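## Task

Acting as the authorized worker listed on the attached work order, standing at that order's power panel, turn OFF the breaker of each circuit on this panel that supplies the equipment named in the order; there is no pen available. Flipping any breaker not in that set means failure, even if it is flipped back. Any padlocks from the shelf must finish unlocked and resting on the shelf, not on top of other padlocks. Use the four attached work order pages: the order (1), the procedure (2), the panel schedule (3) and the panel data (4). The work area is the aisle in front of the panel, from the top surface of the shelf beneath the breakers upward. When done, release everything and move the arm away.

## Robot and tools

Robot: one six-joint arm with a two-finger gripper and a single camera, cam_wrist (672x504), mounted on the hand. There are two scenes; each ends with finished_scene.

Joint order. Every row you send, and every per-joint list in a result, uses this order: wrist roll, wrist pitch, waist, elbow, forearm roll, shoulder, then the gripper opening. Do not rely on any other ordering. Stated joint ranges (rad): waist -6.283 to 6.283, shoulder -2.304 to 2.304, elbow -4.224 to 0.061, forearm roll -6.283 to 6.283, wrist pitch -2.164 to 2.164, wrist roll -6.283 to 6.283. True ends may differ by up to 0.010 rad.

Frames. Results report the gripper in the scene frame: origin on the table top under the arm base, +z up, +y to the left when facing along +x. end_effector_position is in metres, end_effector_quat_wxyz is the orientation, velocities in m/s and rad/s. The base may be tilted, and the printed hand position gets less reliable at long reach. The fingers point along the gripper's +z and close along its y; the reported point sits about 2 cm behind the fingertips, and the tips advance about 10 mm as the fingers close.

execute_actions(actions): a list of actions, run in order. Each action is a table of at most 15 rows; each row lasts one control step (1/30 s), and if fewer than 15 rows are given the final row is held, so every action lasts 0.5 s. A row is 7 numbers in [-1, 1]: six joint values then the opening. The joint values are offsets, not poses: each is measured from the joint angles at the start of that action (not from the preceding row), scaled so 1.0 equals 2.036 rad. For the first action of a call the reference is the last angles reported in this scene. The opening is absolute: +1 fully open, -1 closed. An action asking a joint to go more than 0.010 rad beyond its range is refused; if the first action fails this check, or any action is malformed, nothing in the call runs. An empty list just returns the current state and images.

move(target, speed, blocking): target is one 7-number row like above; its joint values are offsets from the Joint positions in this scene's latest result that showed them (not from where the arm is when the move begins), and the last number is the absolute opening, applied at the start. All joints follow paths finishing together, so the hand traces a curve; duration 0.5 to 10 s. speed (rad/s, 0.01 to 2, default 0.5) caps the fastest joint's path. Paths ignore obstacles; faster moves and targets set deeper past a contact press harder. blocking=false returns after 0.5 s while the arm keeps going; until a result shows it finished, other moves and actions are refused, so use wait or stop. The extra move: line reports the ending (done, off_target, moving, held, fault), limits=held or limits=none, and the joint furthest from target.

wait(seconds): 0 to 10 s, holding the last command; returns early if a running move finishes. stop(): brakes a running move (needs room, more when fast); fingers keep moving. zoom_image(camera, region): camera is cam_wrist, region [x0, y0, x1, y1] in image pixels from the top-left, at most 504 by 504. show_instructions(): shows the scene's reference pages (work order pages), no motion. finished_scene(scene): pass 1 or 2; irreversible; reports success and starts the next scene.

Motion limits: joint targets change at most 3.14 rad/s, each step's target stays within 0.623 rad of the measured angle, and targets are scaled back if they would put the hand more than 70 mm from where it is. Big displacements can therefore take several actions; an unfinished motion may need re-commanding. Joint targets in a result shows what the joints are being driven toward.

Result lines: Joint positions (rad, then finger gap in m, 0.084 fully open), Joint velocities, Joint targets, joint torques (noisy, offset, nonzero in free air), grip_measured (opening on the command scale). joint sent to its limit means a joint was clipped at its end; joint command not followed means the clearance check altered targets. To hold something, command an opening well below grip_measured; about 24 N per pad max.

Hazards: contact torque at a load limit (N m: waist 57, shoulder 57, elbow 47.5, forearm roll 25.6, wrist pitch 18, wrist roll 18) triggers a torque fault: the arm backs off, pauses 10 s and drops the rest of the call. Holding loads heats motors; MOTOR HOT appears from 65 °C and at 80 °C an OVER-TEMPERATURE FAULT brakes the arm. Avoid knocking anything out of the work area (ends the scene), dropping or slamming items, and hard pushes on the panel. Only flip the correct breakers; a wrong one cannot be undone. Thinking time lets the robot hold its last command. Finish by opening the gripper and retreating.

Camera: cam_wrist calibration is given as a pinhole-plus-radial model, K=[[627.146, 0, 336.064], [0, 627.146, 252.444], [0, 0, 1]], with its pose derived from joint readings; small per-scene errors apply.

Each tool is called after "Call:" as name(argument=value, ...) on one line, values as JSON.

Reference images:

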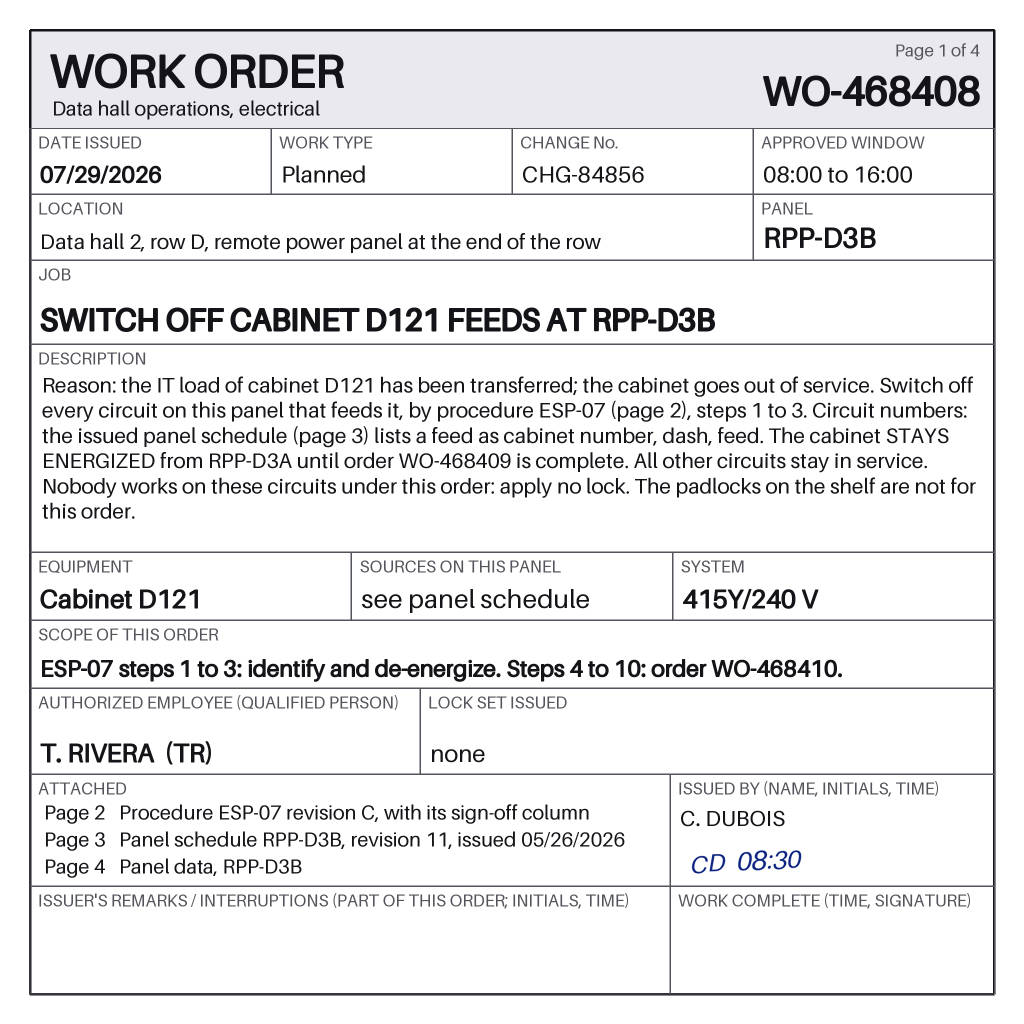

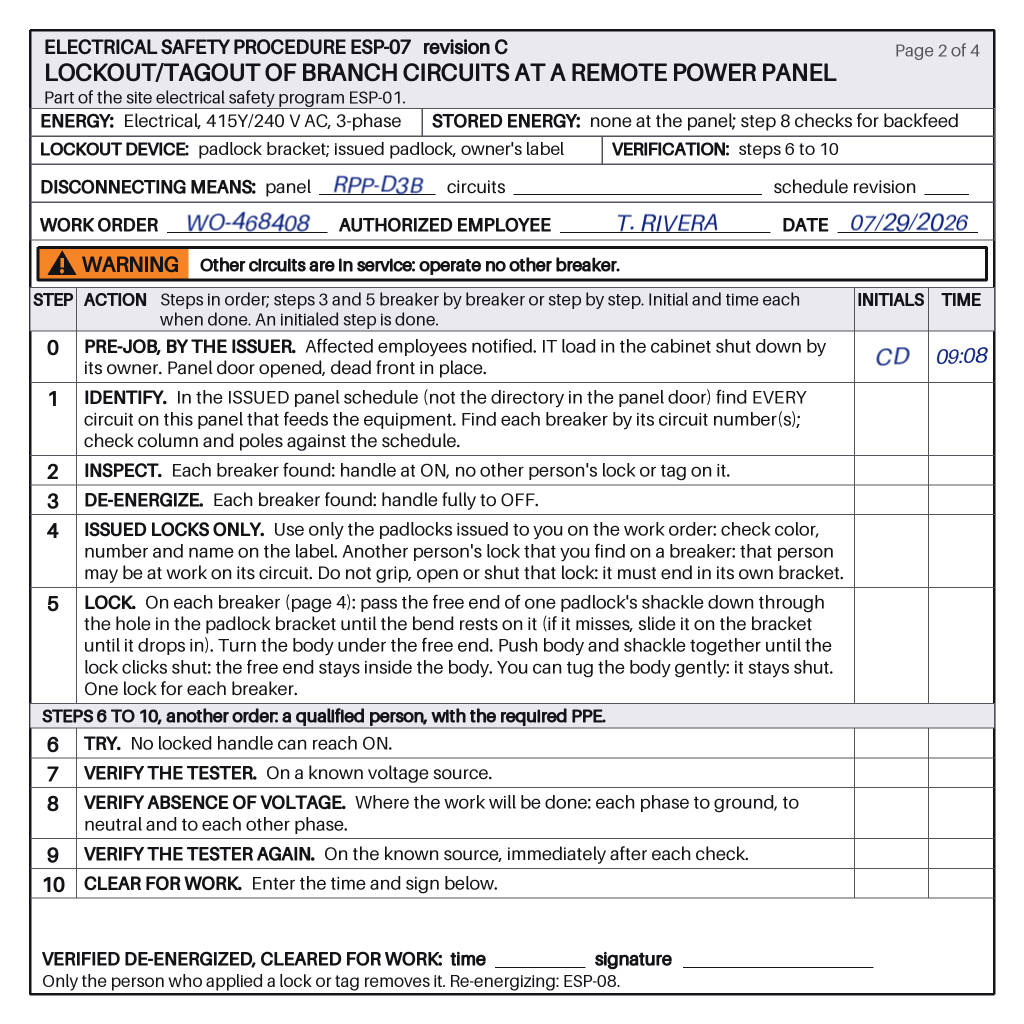

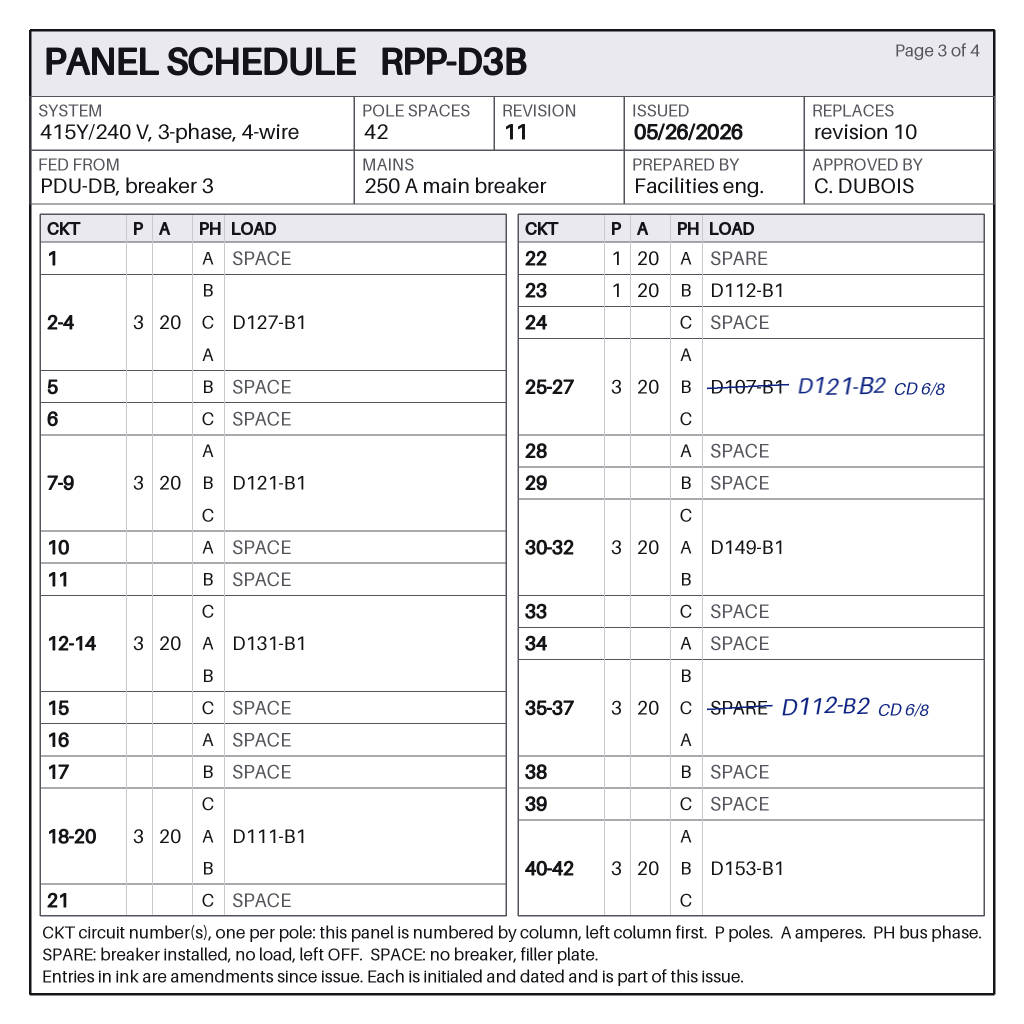

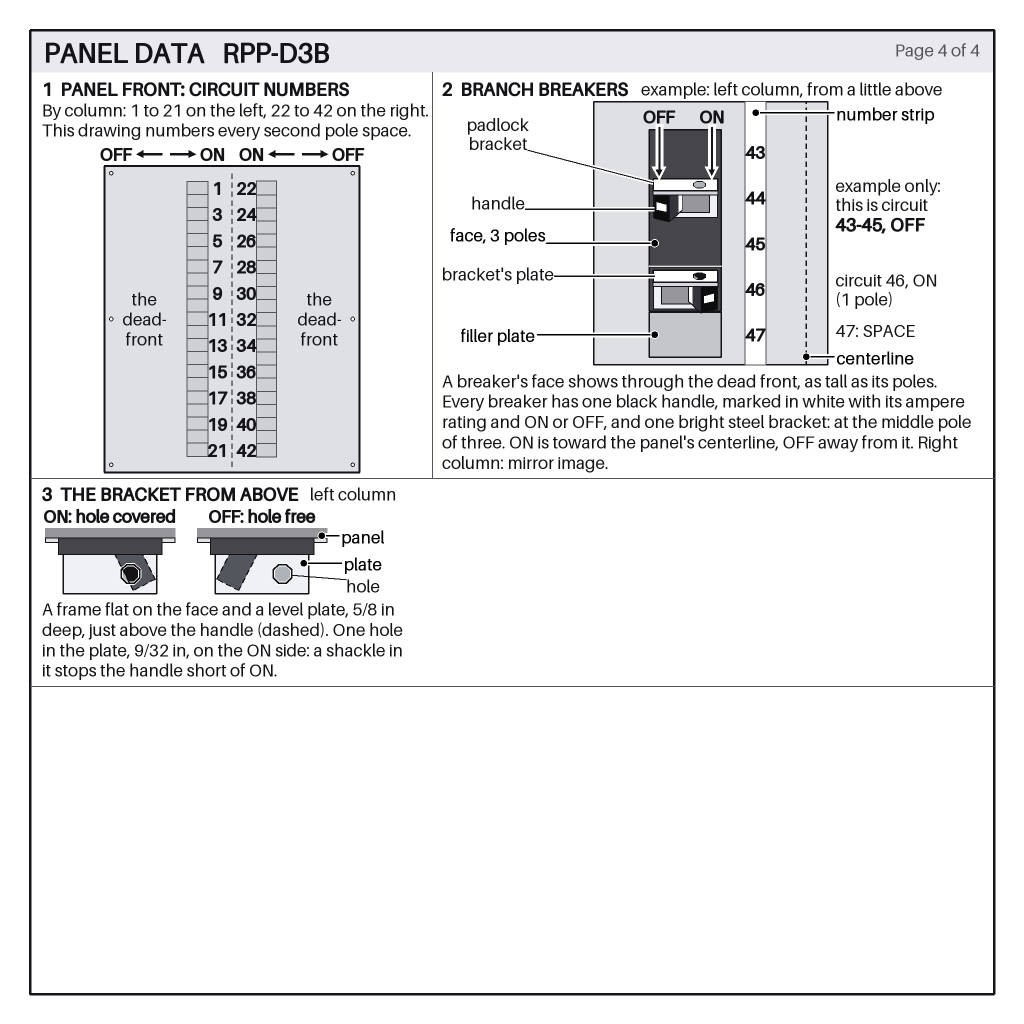

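## Session

Call:
execute_actions(actions=[])

Scene clock: 0.00 s.
end_effector_position=(+0.6084, -0.0016, +0.3467) grip_measured=+1.00 end_effector_quat_wxyz=(+0.151, +0.986, -0.062, -0.015) end_effector_velocity=(+0.000, +0.001, +0.001) end_effector_angular_velocity=(+0.000, -0.001, +0.001)
Joint names: [wrist roll, wrist pitch, waist, elbow, forearm roll, shoulder]
Joint positions: [-0.001 -0.757 -0.002 -1.292  0.002 -0.533  0.084]
Joint velocities: [-0.    -0.     0.    -0.001  0.     0.001  0.   ]
Joint torques (N m, as the arm reports them, + toward a larger angle): no reading
Motor temperatures (°C, as the motors report them): [30 28 25 26 29 23]
Joint targets: [-0.001 -0.757 -0.002 -1.292 0.002 -0.533]

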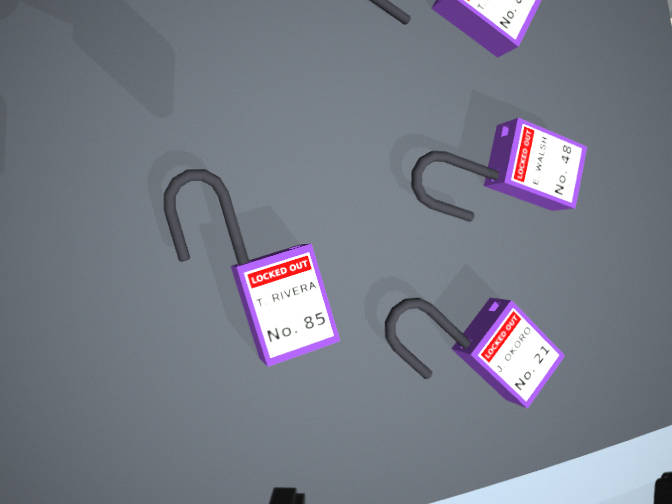

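Call:
move(target=[0,0.3,0,0,0,0,-1], speed=1)

Call:
move(target=[0,0,0,0,0,0.2,-1], speed=0.7)

Scene clock: 14.00 s.
end_effector_position=(+0.7495, -0.0064, +0.3874) grip_measured=-1.00 end_effector_quat_wxyz=(+0.163, +0.945, -0.014, +0.282) end_effector_velocity=(+0.001, +0.000, +0.000) end_effector_angular_velocity=(-0.000, -0.002, +0.001)
Joint names: [wrist roll, wrist pitch, waist, elbow, forearm roll, shoulder]
Joint positions: [-0.001 -0.146 -0.002 -1.292  0.002 -0.533  0.   ]
Joint velocities: [-0.     0.002  0.    -0.001  0.    -0.     0.   ]
Joint torques (N m, as the arm reports them, + toward a larger angle): [  0.     2.07 -21.22 -26.16   1.19  36.31]
Motor temperatures (°C, as the motors report them): [30 28 25 26 29 23]
Joint targets: [-0.001 -0.146 -0.002 -1.292 0.002 -0.533]
move: done; limits=none; farthest joint: the waist, 0.000 radians from its target (0.000 radians at the start)
camera_calibration (this result's frames):
cam_wrist: T_world_to_cam=[[-0.120125, -0.952215, 0.280815, 0.00899139], [-0.827625, -0.0601647, -0.558047, 0.906156], [0.548276, -0.299445, -0.78085, 0.0146579], [0, 0, 0, 1]] pos_world=[0.743002, 0.0674696, 0.514598]

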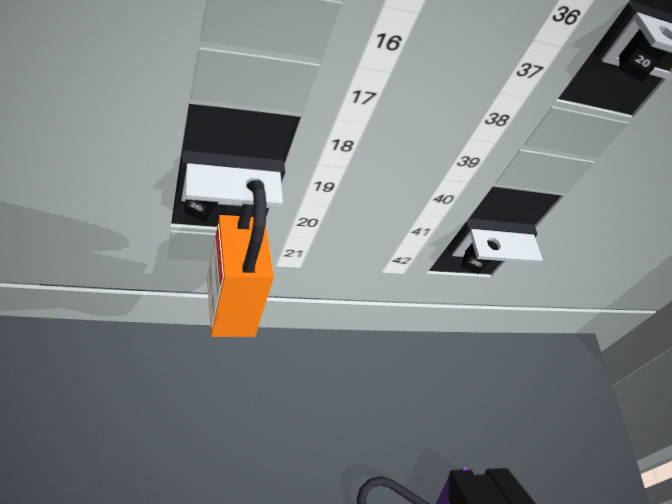

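Scene clock: 15.30 s.
end_effector_position=(+0.7320, +0.0864, +0.6724) grip_measured=-1.00 end_effector_quat_wxyz=(+0.162, +0.869, +0.019, +0.467) end_effector_velocity=(-0.001, +0.000, +0.002) end_effector_angular_velocity=(-0.000, -0.002, -0.000)
Joint names: [wrist roll, wrist pitch, waist, elbow, forearm roll, shoulder]
Joint positions: [-0.001 -0.147 -0.002 -1.292  0.002 -0.127  0.   ]
Joint velocities: [ 0.    -0.001 -0.001 -0.    -0.     0.003  0.   ]
Joint torques (N m, as the arm reports them, + toward a larger angle): [  0.12   2.58 -12.71 -28.43   1.99  21.94]
Motor temperatures (°C, as the motors report them): [30 28 25 26 29 23]
Joint targets: [-0.001 -0.146 -0.002 -1.292 0.002 -0.126]
move: done; limits=none; farthest joint: the shoulder, 0.001 radians from its target (0.407 radians at the start)
camera_calibration (this result's frames):
cam_wrist: T_world_to_cam=[[-0.111605, -0.953032, 0.281558, 0.00857759], [-0.544239, -0.178444, -0.819733, 1.03509], [0.831473, -0.244721, -0.498762, -0.127072], [0, 0, 0, 1]] pos_world=[0.669949, 0.161782, 0.782701]

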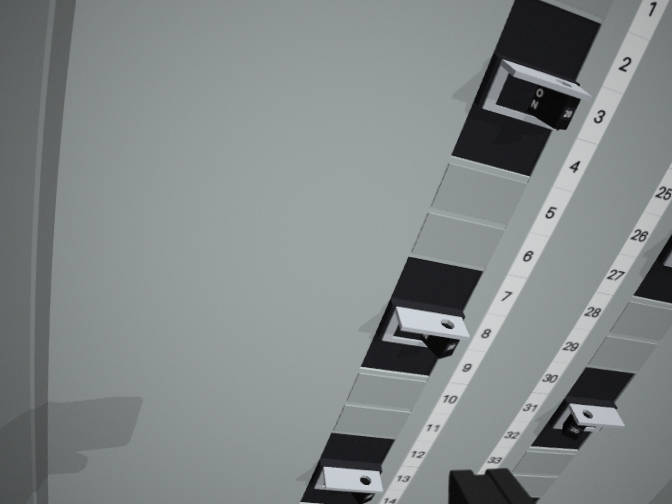

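Call:
move(target=[0,0.551,-0.0933,0.0712,-0.186,-0.167,-1], speed=0.8)

Scene clock: 36.93 s.
end_effector_position=(+0.8015, -0.0280, +0.5944) grip_measured=-1.00 end_effector_quat_wxyz=(+0.187, +0.683, +0.188, +0.681) end_effector_velocity=(-0.000, -0.001, -0.000) end_effector_angular_velocity=(-0.000, +0.000, -0.001)
Joint names: [wrist roll, wrist pitch, waist, elbow, forearm roll, shoulder]
Joint positions: [-0.001  0.975 -0.192 -1.147 -0.376 -0.466  0.   ]
Joint velocities: [-0.     0.001 -0.001  0.    -0.001 -0.001  0.   ]
Joint torques (N m, as the arm reports them, + toward a larger angle): [  0.09   2.7  -16.73 -26.27   2.75  36.06]
Motor temperatures (°C, as the motors report them): [30 28 25 27 29 23]
Joint targets: [-0.001 0.975 -0.192 -1.147 -0.376 -0.467]
move: done; limits=none; farthest joint: the waist, 0.000 radians from its target (0.190 radians at the start)
camera_calibration (this result's frames):
cam_wrist: T_world_to_cam=[[0.018201, -0.865713, 0.500209, -0.302279], [0.0192162, -0.499897, -0.865872, 0.555334], [0.99965, 0.0253719, 0.0075371, -0.679909], [0, 0, 0, 1]] pos_world=[0.674502, 0.0331741, 0.637176]

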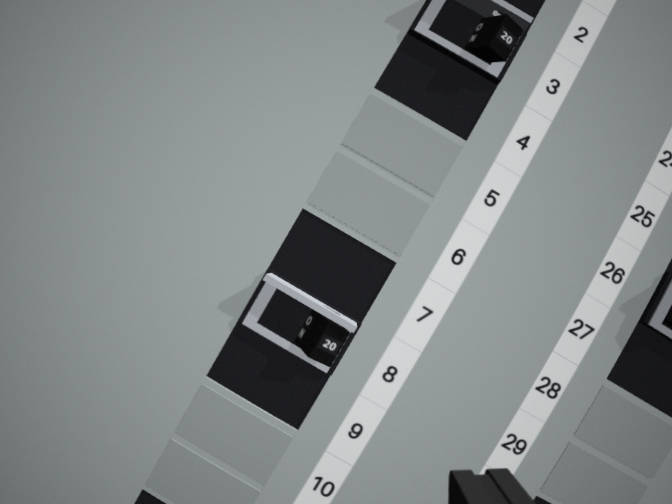

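Call:
move(target=[0.264,-0.0452,0.0259,-0.1,0.02,-0.0582,-1], speed=0.4)

Scene clock: 49.33 s.
end_effector_position=(+0.8668, -0.0127, +0.5970) grip_measured=-1.00 end_effector_quat_wxyz=(-0.002, +0.708, -0.001, +0.706) end_effector_velocity=(+0.000, -0.000, -0.000) end_effector_angular_velocity=(+0.002, +0.001, -0.001)
Joint names: [wrist roll, wrist pitch, waist, elbow, forearm roll, shoulder]
Joint positions: [ 0.537  0.883 -0.14  -1.351 -0.335 -0.585  0.   ]
Joint velocities: [ 0.002 -0.002 -0.    -0.     0.    -0.     0.   ]
Joint torques (N m, as the arm reports them, + toward a larger angle): [ -0.03   2.34 -19.9  -27.02   2.18  36.58]
Motor temperatures (°C, as the motors report them): [30 28 25 27 29 23]
Joint targets: [0.537 0.883 -0.139 -1.351 -0.335 -0.585]
move: done; limits=none; farthest joint: the waist, 0.000 radians from its target (0.053 radians at the start)
camera_calibration (this result's frames):
cam_wrist: T_world_to_cam=[[0.0178781, -0.999704, -0.0165039, 0.0154636], [0.0175706, 0.0168181, -0.999704, 0.651862], [0.999686, 0.0175828, 0.0178661, -0.751957], [0, 0, 0, 1]] pos_world=[0.73999, 0.0177174, 0.665359]

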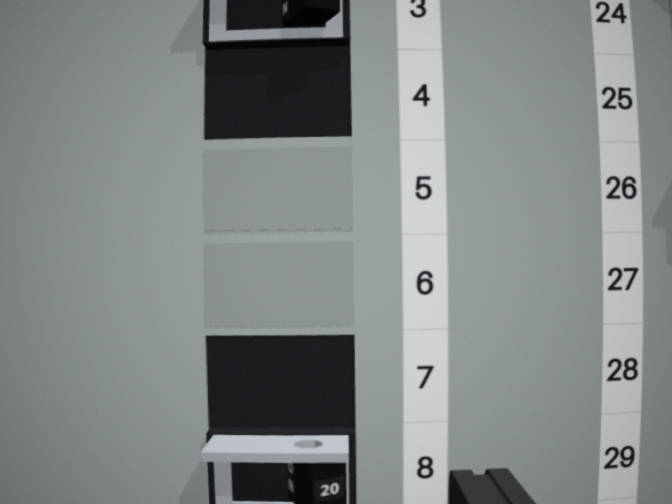

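Call:
move(target=[0,-0.0055,0.0027,-0.0179,0.002,-0.0128,-1], speed=0.05)

Call:
move(target=[-0.012,-0.006,0.0165,0.0075,0.0205,0.010,-1], speed=0.03)

Scene clock: 61.57 s.
end_effector_position=(+0.8777, -0.0127, +0.5948) grip_measured=-1.00 end_effector_quat_wxyz=(-0.002, +0.708, -0.001, +0.706) end_effector_velocity=(+0.000, +0.001, -0.000) end_effector_angular_velocity=(+0.000, -0.000, +0.001)
Joint names: [wrist roll, wrist pitch, waist, elbow, forearm roll, shoulder]
Joint positions: [ 0.537  0.872 -0.134 -1.387 -0.331 -0.611  0.   ]
Joint velocities: [ 0.     0.     0.001 -0.001  0.    -0.001  0.   ]
Joint torques (N m, as the arm reports them, + toward a larger angle): [ -0.05   2.8  -18.82 -26.03   2.54  33.08]
Motor temperatures (°C, as the motors report them): [30 28 25 27 29 23]
Joint targets: [0.537 0.872 -0.134 -1.387 -0.331 -0.611]
move: done; limits=none; farthest joint: the elbow, 0.001 radians from its target (0.037 radians at the start)
camera_calibration (this result's frames):
cam_wrist: T_world_to_cam=[[0.0178449, -0.9997, -0.0167517, 0.0154619], [0.0174549, 0.0170633, -0.999702, 0.649577], [0.999688, 0.0175472, 0.0177542, -0.762733], [0, 0, 0, 1]] pos_world=[0.750881, 0.0177572, 0.663184]

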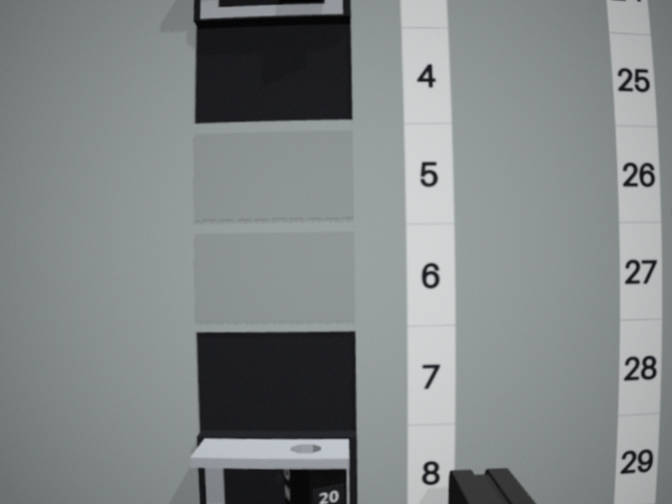

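Scene clock: 63.27 s.
end_effector_position=(+0.8775, +0.0099, +0.5945) grip_measured=-1.00 end_effector_quat_wxyz=(-0.003, +0.708, -0.002, +0.706) end_effector_velocity=(+0.000, +0.001, +0.001) end_effector_angular_velocity=(+0.000, -0.001, +0.000)
Joint names: [wrist roll, wrist pitch, waist, elbow, forearm roll, shoulder]
Joint positions: [ 0.512  0.86  -0.101 -1.372 -0.29  -0.591  0.   ]
Joint velocities: [-0.001 -0.     0.001 -0.001  0.002  0.001  0.   ]
Joint torques (N m, as the arm reports them, + toward a larger angle): [  0.02   3.02 -19.22 -27.87   1.17  37.84]
Motor temperatures (°C, as the motors report them): [30 28 25 27 29 23]
Joint targets: [0.512 0.860 -0.100 -1.372 -0.290 -0.590]
move: done; limits=none; farthest joint: the forearm roll, 0.001 radians from its target (0.042 radians at the start)
camera_calibration (this result's frames):
cam_wrist: T_world_to_cam=[[0.0176152, -0.999649, -0.0198016, 0.0400387], [0.0171723, 0.0201042, -0.99965, 0.649086], [0.999697, 0.017269, 0.0175204, -0.762757], [0, 0, 0, 1]] pos_world=[0.750674, 0.0401473, 0.663016]

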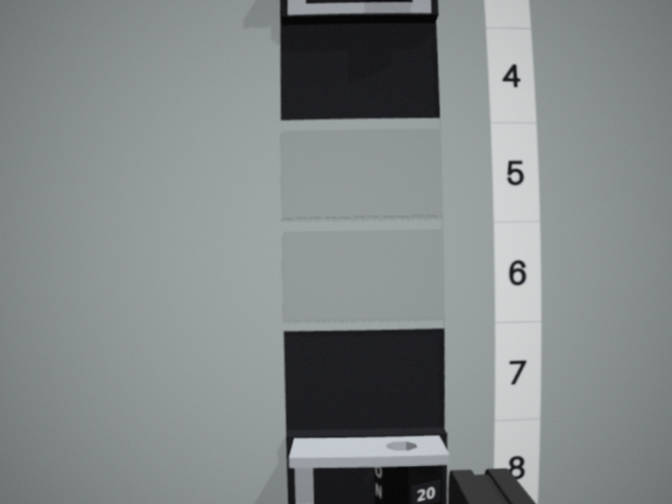

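Call:
move(target=[-0.011,-0.005,0.015,0.006,0.0185,0.0087,-1], speed=0.025)

Scene clock: 67.70 s.
end_effector_position=(+0.8770, +0.0305, +0.5946) grip_measured=-1.00 end_effector_quat_wxyz=(-0.005, +0.708, -0.003, +0.706) end_effector_velocity=(+0.000, +0.001, -0.001) end_effector_angular_velocity=(+0.000, +0.000, +0.000)
Joint names: [wrist roll, wrist pitch, waist, elbow, forearm roll, shoulder]
Joint positions: [ 0.49   0.849 -0.07  -1.359 -0.252 -0.573  0.   ]
Joint velocities: [-0.001  0.     0.002  0.     0.002 -0.001  0.   ]
Joint torques (N m, as the arm reports them, + toward a larger angle): [ -0.34   2.44 -20.21 -27.54   2.02  36.36]
Motor temperatures (°C, as the motors report them): [30 28 25 27 29 23]
Joint targets: [0.490 0.849 -0.070 -1.359 -0.252 -0.573]
move: done; limits=none; farthest joint: the waist, 0.000 radians from its target (0.030 radians at the start)
camera_calibration (this result's frames):
cam_wrist: T_world_to_cam=[[0.0185491, -0.999575, -0.0224688, 0.0614029], [0.017669, 0.0227969, -0.999584, 0.648237], [0.999672, 0.0181444, 0.0180844, -0.762937], [0, 0, 0, 1]] pos_world=[0.750094, 0.0604421, 0.663144]

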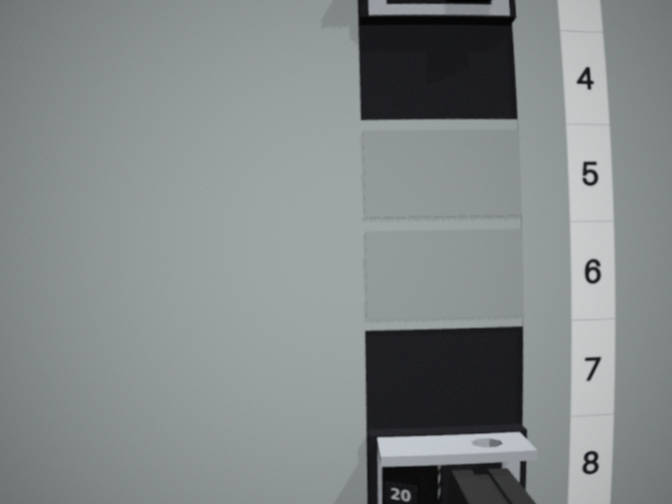

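Call:
move(target=[0.023,0.0113,-0.0314,-0.0137,-0.0388,-0.0187,-1], speed=0.1)

Call:
move(target=[0.0678,-0.0462,-0.0379,-0.0371,-0.0725,0.0254,-1], speed=0.15)

Scene clock: 75.23 s.
end_effector_position=(+0.8778, -0.0125, +0.5951) grip_measured=-1.00 end_effector_quat_wxyz=(-0.003, +0.708, -0.001, +0.706) end_effector_velocity=(-0.000, -0.001, +0.000) end_effector_angular_velocity=(-0.000, -0.000, +0.000)
Joint names: [wrist roll, wrist pitch, waist, elbow, forearm roll, shoulder]
Joint positions: [ 0.537  0.872 -0.134 -1.387 -0.331 -0.611  0.   ]
Joint velocities: [ 0.001  0.    -0.001 -0.    -0.002 -0.     0.   ]
Joint torques (N m, as the arm reports them, + toward a larger angle): [ -0.15   2.8  -17.83 -27.32   2.15  36.02]
Motor temperatures (°C, as the motors report them): [30 28 25 27 29 23]
Joint targets: [0.537 0.872 -0.134 -1.387 -0.331 -0.611]
move: done; limits=none; farthest joint: the waist, 0.000 radians from its target (0.064 radians at the start)
camera_calibration (this result's frames):
cam_wrist: T_world_to_cam=[[0.0182021, -0.999691, -0.0169229, 0.0154556], [0.0183648, 0.0172571, -0.999682, 0.649096], [0.999666, 0.0178855, 0.0186732, -0.763381], [0, 0, 0, 1]] pos_world=[0.750924, 0.0179027, 0.663406]

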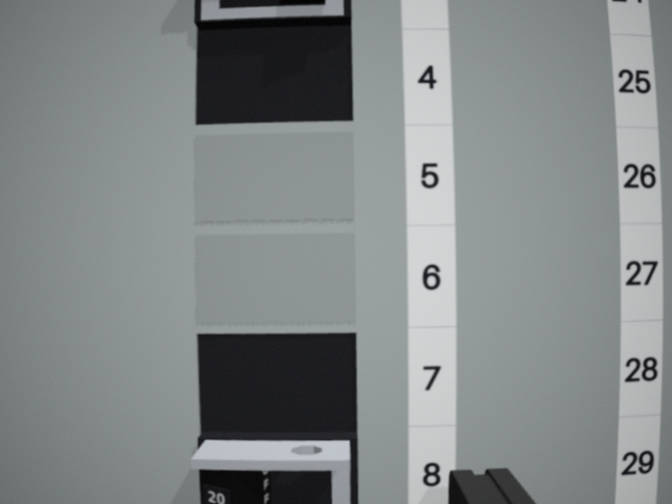

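Scene clock: 76.67 s.
end_effector_position=(+0.8722, -0.0391, +0.6708) grip_measured=-1.00 end_effector_quat_wxyz=(-0.002, +0.708, +0.000, +0.706) end_effector_velocity=(+0.000, +0.000, +0.003) end_effector_angular_velocity=(-0.001, -0.003, +0.001)
Joint names: [wrist roll, wrist pitch, waist, elbow, forearm roll, shoulder]
Joint positions: [ 0.675  0.778 -0.211 -1.463 -0.478 -0.559  0.   ]
Joint velocities: [ 0.001 -0.    -0.001 -0.003 -0.002  0.001  0.   ]
Joint torques (N m, as the arm reports them, + toward a larger angle): [ -0.07   2.44 -16.69 -27.52   1.04  36.64]
Motor temperatures (°C, as the motors report them): [30 28 25 27 29 23]
Joint targets: [0.675 0.778 -0.211 -1.463 -0.479 -0.559]
move: done; limits=none; farthest joint: the waist, 0.000 radians from its target (0.077 radians at the start)
camera_calibration (this result's frames):
cam_wrist: T_world_to_cam=[[0.0188819, -0.999717, -0.0144622, -0.0119884], [0.0181308, 0.0148047, -0.999726, 0.7255], [0.999657, 0.0186145, 0.0184053, -0.758463], [0, 0, 0, 1]] pos_world=[0.745276, -0.00860746, 0.739087]

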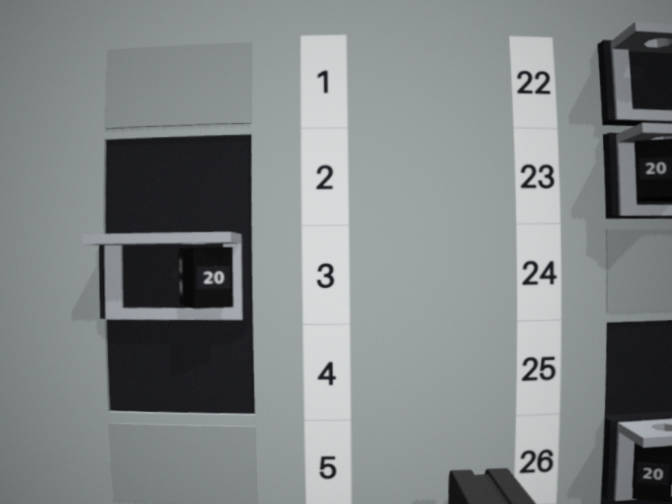

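Call:
move(target=[0.014,0.0037,-0.0139,-0.0196,-0.0188,-0.018,-1], speed=0.04)

Call:
move(target=[0.012,0.006,-0.0147,-0.0108,-0.018,-0.0123,-1], speed=0.025)

Scene clock: 86.27 s.
end_effector_position=(+0.8775, -0.0613, +0.6708) grip_measured=-1.00 end_effector_quat_wxyz=(-0.001, +0.708, +0.001, +0.706) end_effector_velocity=(+0.000, -0.002, -0.001) end_effector_angular_velocity=(+0.001, +0.001, -0.001)
Joint names: [wrist roll, wrist pitch, waist, elbow, forearm roll, shoulder]
Joint positions: [ 0.703  0.786 -0.239 -1.502 -0.517 -0.596  0.   ]
Joint velocities: [ 0.001  0.001 -0.001 -0.002 -0.001 -0.003  0.   ]
Joint torques (N m, as the arm reports them, + toward a larger angle): [ -0.24   2.17 -15.94 -28.27   2.13  34.81]
Motor temperatures (°C, as the motors report them): [30 28 25 27 29 24]
Joint targets: [0.703 0.786 -0.239 -1.502 -0.517 -0.596]
move: done; limits=none; farthest joint: the elbow, 0.001 radians from its target (0.040 radians at the start)
camera_calibration (this result's frames):
cam_wrist: T_world_to_cam=[[0.0185369, -0.999739, -0.0133337, -0.0347867], [0.0182031, 0.0136713, -0.999741, 0.725576], [0.999662, 0.0182894, 0.0184518, -0.763446], [0, 0, 0, 1]] pos_world=[0.750625, -0.0307342, 0.739011]

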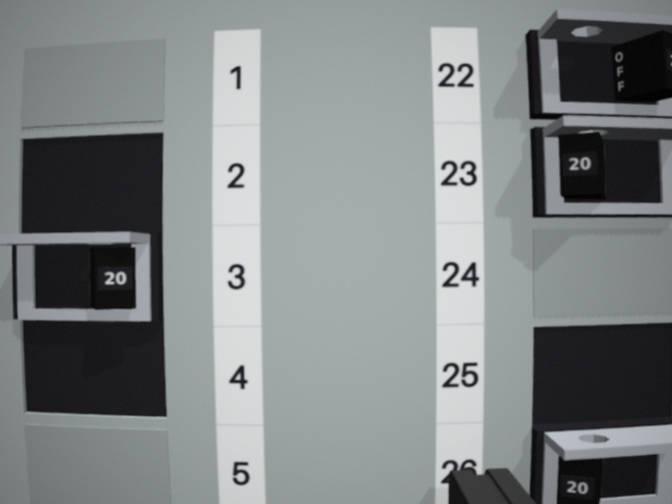

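Scene clock: 88.13 s.
end_effector_position=(+0.8785, -0.0752, +0.6702) grip_measured=-1.00 end_effector_quat_wxyz=(-0.006, +0.706, +0.009, +0.708) end_effector_velocity=(+0.000, -0.000, -0.001) end_effector_angular_velocity=(-0.001, -0.000, +0.002)
Joint names: [wrist roll, wrist pitch, waist, elbow, forearm roll, shoulder]
Joint positions: [ 0.727  0.814 -0.263 -1.524 -0.56  -0.621  0.   ]
Joint velocities: [ 0.     0.003 -0.001 -0.001 -0.002 -0.002  0.   ]
Joint torques (N m, as the arm reports them, + toward a larger angle): [  0.11  -8.51 -50.72 -44.86  16.85  19.47]
Motor temperatures (°C, as the motors report them): [30 28 25 27 29 24]
Joint targets: [0.728 0.798 -0.269 -1.524 -0.553 -0.621]
move: off_target; limits=none; farthest joint: the wrist pitch, 0.016 radians from its target (0.012 radians at the start)
camera_calibration (this result's frames):
cam_wrist: T_world_to_cam=[[0.0369847, -0.999287, -0.00759183, -0.0686646], [0.0228716, 0.00844149, -0.999703, 0.720648], [0.999054, 0.0368001, 0.0231675, -0.765439], [0, 0, 0, 1]] pos_world=[0.750772, -0.0465308, 0.737646]

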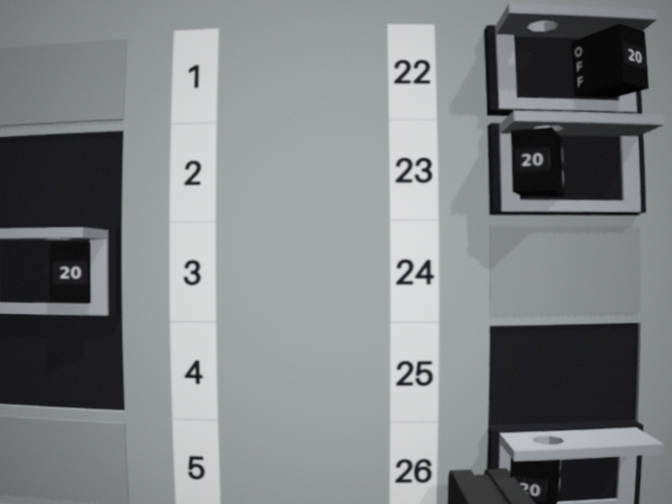

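Call:
move(target=[-0.0118,-0.0118,0.0108,0.0177,0.0211,0.0167,-1], speed=0.04)

Call:
move(target=[0.009,0.0045,-0.011,-0.0081,-0.0135,-0.0092,-1], speed=0.025)

Scene clock: 94.37 s.
end_effector_position=(+0.8736, -0.0612, +0.6701) grip_measured=-1.00 end_effector_quat_wxyz=(-0.002, +0.708, -0.000, +0.706) end_effector_velocity=(-0.000, +0.000, -0.000) end_effector_angular_velocity=(+0.000, +0.001, -0.002)
Joint names: [wrist roll, wrist pitch, waist, elbow, forearm roll, shoulder]
Joint positions: [ 0.704  0.79  -0.241 -1.488 -0.517 -0.587  0.   ]
Joint velocities: [-0.001 -0.002  0.     0.002  0.001  0.002  0.   ]
Joint torques (N m, as the arm reports them, + toward a larger angle): [ -0.14   2.27 -19.58 -27.72   2.72  36.93]
Motor temperatures (°C, as the motors report them): [30 28 25 27 29 24]
Joint targets: [0.703 0.790 -0.241 -1.488 -0.517 -0.587]
move: done; limits=none; farthest joint: the wrist roll, 0.001 radians from its target (0.025 radians at the start)
camera_calibration (this result's frames):
cam_wrist: T_world_to_cam=[[0.0182434, -0.999715, -0.0154105, -0.0329507], [0.0168385, 0.0157181, -0.999735, 0.726303], [0.999692, 0.0179791, 0.0171204, -0.758665], [0, 0, 0, 1]] pos_world=[0.746802, -0.0307173, 0.738591]

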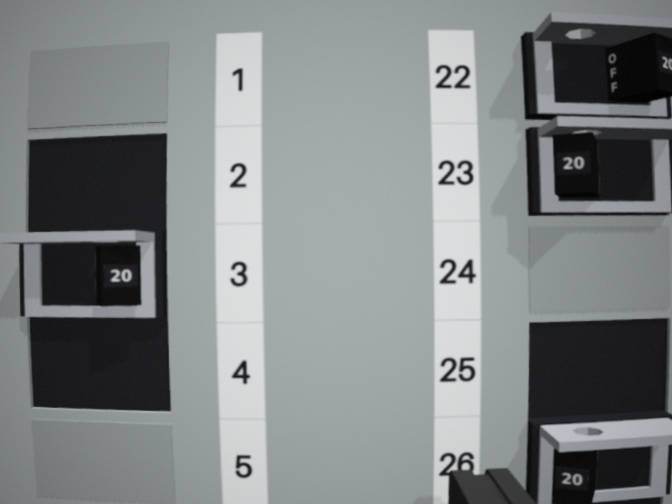

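Scene clock: 95.77 s.
end_effector_position=(+0.8740, -0.0746, +0.6698) grip_measured=-1.00 end_effector_quat_wxyz=(-0.003, +0.708, +0.002, +0.706) end_effector_velocity=(+0.001, -0.001, -0.000) end_effector_angular_velocity=(+0.000, +0.002, -0.002)
Joint names: [wrist roll, wrist pitch, waist, elbow, forearm roll, shoulder]
Joint positions: [ 0.722  0.803 -0.26  -1.504 -0.546 -0.605  0.   ]
Joint velocities: [ 0.002 -0.004 -0.001 -0.003 -0.002 -0.002  0.   ]
Joint torques (N m, as the arm reports them, + toward a larger angle): [ -0.08  -4.24 -39.05 -30.92   9.59  23.92]
Motor temperatures (°C, as the motors report them): [30 28 25 27 29 24]
Joint targets: [0.722 0.799 -0.263 -1.504 -0.544 -0.605]
move: done; limits=none; farthest joint: the wrist pitch, 0.004 radians from its target (0.009 radians at the start)
camera_calibration (this result's frames):
cam_wrist: T_world_to_cam=[[0.0229747, -0.999652, -0.0129608, -0.0521536], [0.0171886, 0.0133573, -0.999763, 0.72575], [0.999588, 0.0227464, 0.0174895, -0.758649], [0, 0, 0, 1]] pos_world=[0.74706, -0.0445729, 0.73817]

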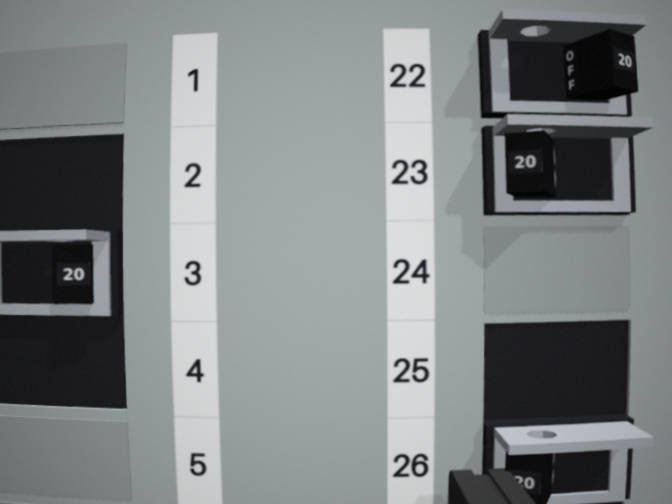

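Call:
move(target=[0.007,0.0015,-0.0100,-0.006,-0.009,-0.007,-1], speed=0.015)

Scene clock: 99.57 s.
end_effector_position=(+0.8728, -0.0910, +0.6696) grip_measured=-1.00 end_effector_quat_wxyz=(-0.000, +0.709, -0.001, +0.705) end_effector_velocity=(+0.000, -0.001, +0.001) end_effector_angular_velocity=(-0.001, -0.002, +0.002)
Joint names: [wrist roll, wrist pitch, waist, elbow, forearm roll, shoulder]
Joint positions: [ 0.736  0.806 -0.281 -1.516 -0.564 -0.619  0.   ]
Joint velocities: [ 0.002  0.003 -0.002 -0.002 -0.003 -0.001  0.   ]
Joint torques (N m, as the arm reports them, + toward a larger angle): [ -0.1    2.2  -17.13 -27.11   2.96  36.84]
Motor temperatures (°C, as the motors report them): [30 28 25 27 29 24]
Joint targets: [0.736 0.806 -0.281 -1.516 -0.564 -0.619]
move: done; limits=none; farthest joint: the wrist roll, 0.001 radians from its target (0.014 radians at the start)
camera_calibration (this result's frames):
cam_wrist: T_world_to_cam=[[0.0147412, -0.999788, -0.0143605, -0.0603557], [0.0149866, 0.0145814, -0.999781, 0.72775], [0.999779, 0.0145227, 0.0151983, -0.756418], [0, 0, 0, 1]] pos_world=[0.746234, -0.0599692, 0.738221]

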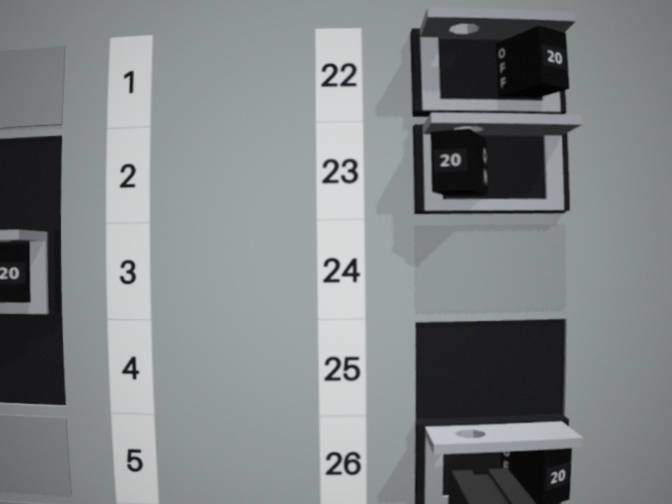

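Call:
move(target=[0,0.07,-0.035,0.22,0,0.135,-1], speed=0.4)

Call:
finished_scene(scene=1)

Scene clock: 108.50 s.
end_effector_position=(+0.7393, -0.0875, +0.6460) grip_measured=-1.00 end_effector_quat_wxyz=(-0.016, +0.715, -0.035, +0.698) end_effector_velocity=(-0.001, +0.000, +0.001) end_effector_angular_velocity=(-0.000, -0.001, -0.001)
Joint names: [wrist roll, wrist pitch, waist, elbow, forearm roll, shoulder]
Joint positions: [ 0.736  0.948 -0.352 -1.068 -0.564 -0.344  0.   ]
Joint velocities: [-0.     0.    -0.001  0.002  0.     0.003  0.   ]
Joint torques (N m, as the arm reports them, + toward a larger angle): [ -0.26   2.79 -14.18 -27.68   1.72  23.32]
Motor temperatures (°C, as the motors report them): [30 28 25 27 29 24]
Joint targets: [0.736 0.948 -0.352 -1.068 -0.564 -0.344]
move: done; limits=none; farthest joint: the waist, 0.000 radians from its target (0.072 radians at the start)
camera_calibration (this result's frames):
cam_wrist: T_world_to_cam=[[-0.0123821, -0.996475, -0.0829683, 0.00936542], [-0.00249519, 0.0830052, -0.996546, 0.72294], [0.99992, -0.0121323, -0.00351417, -0.61298], [0, 0, 0, 1]] pos_world=[0.614851, -0.0581122, 0.719065]

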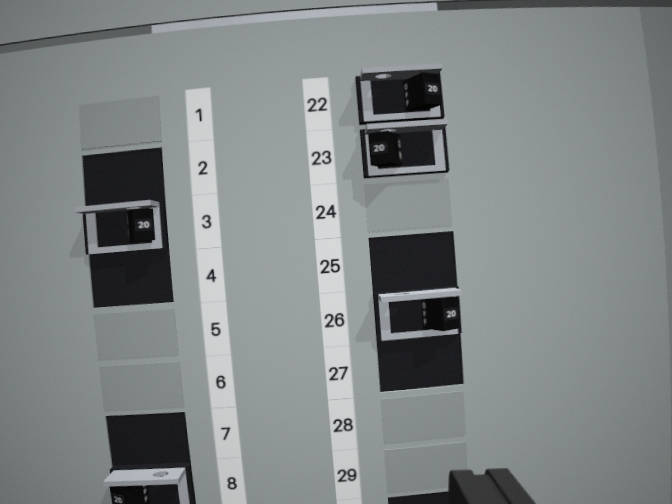

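The scene is finished: the task was done.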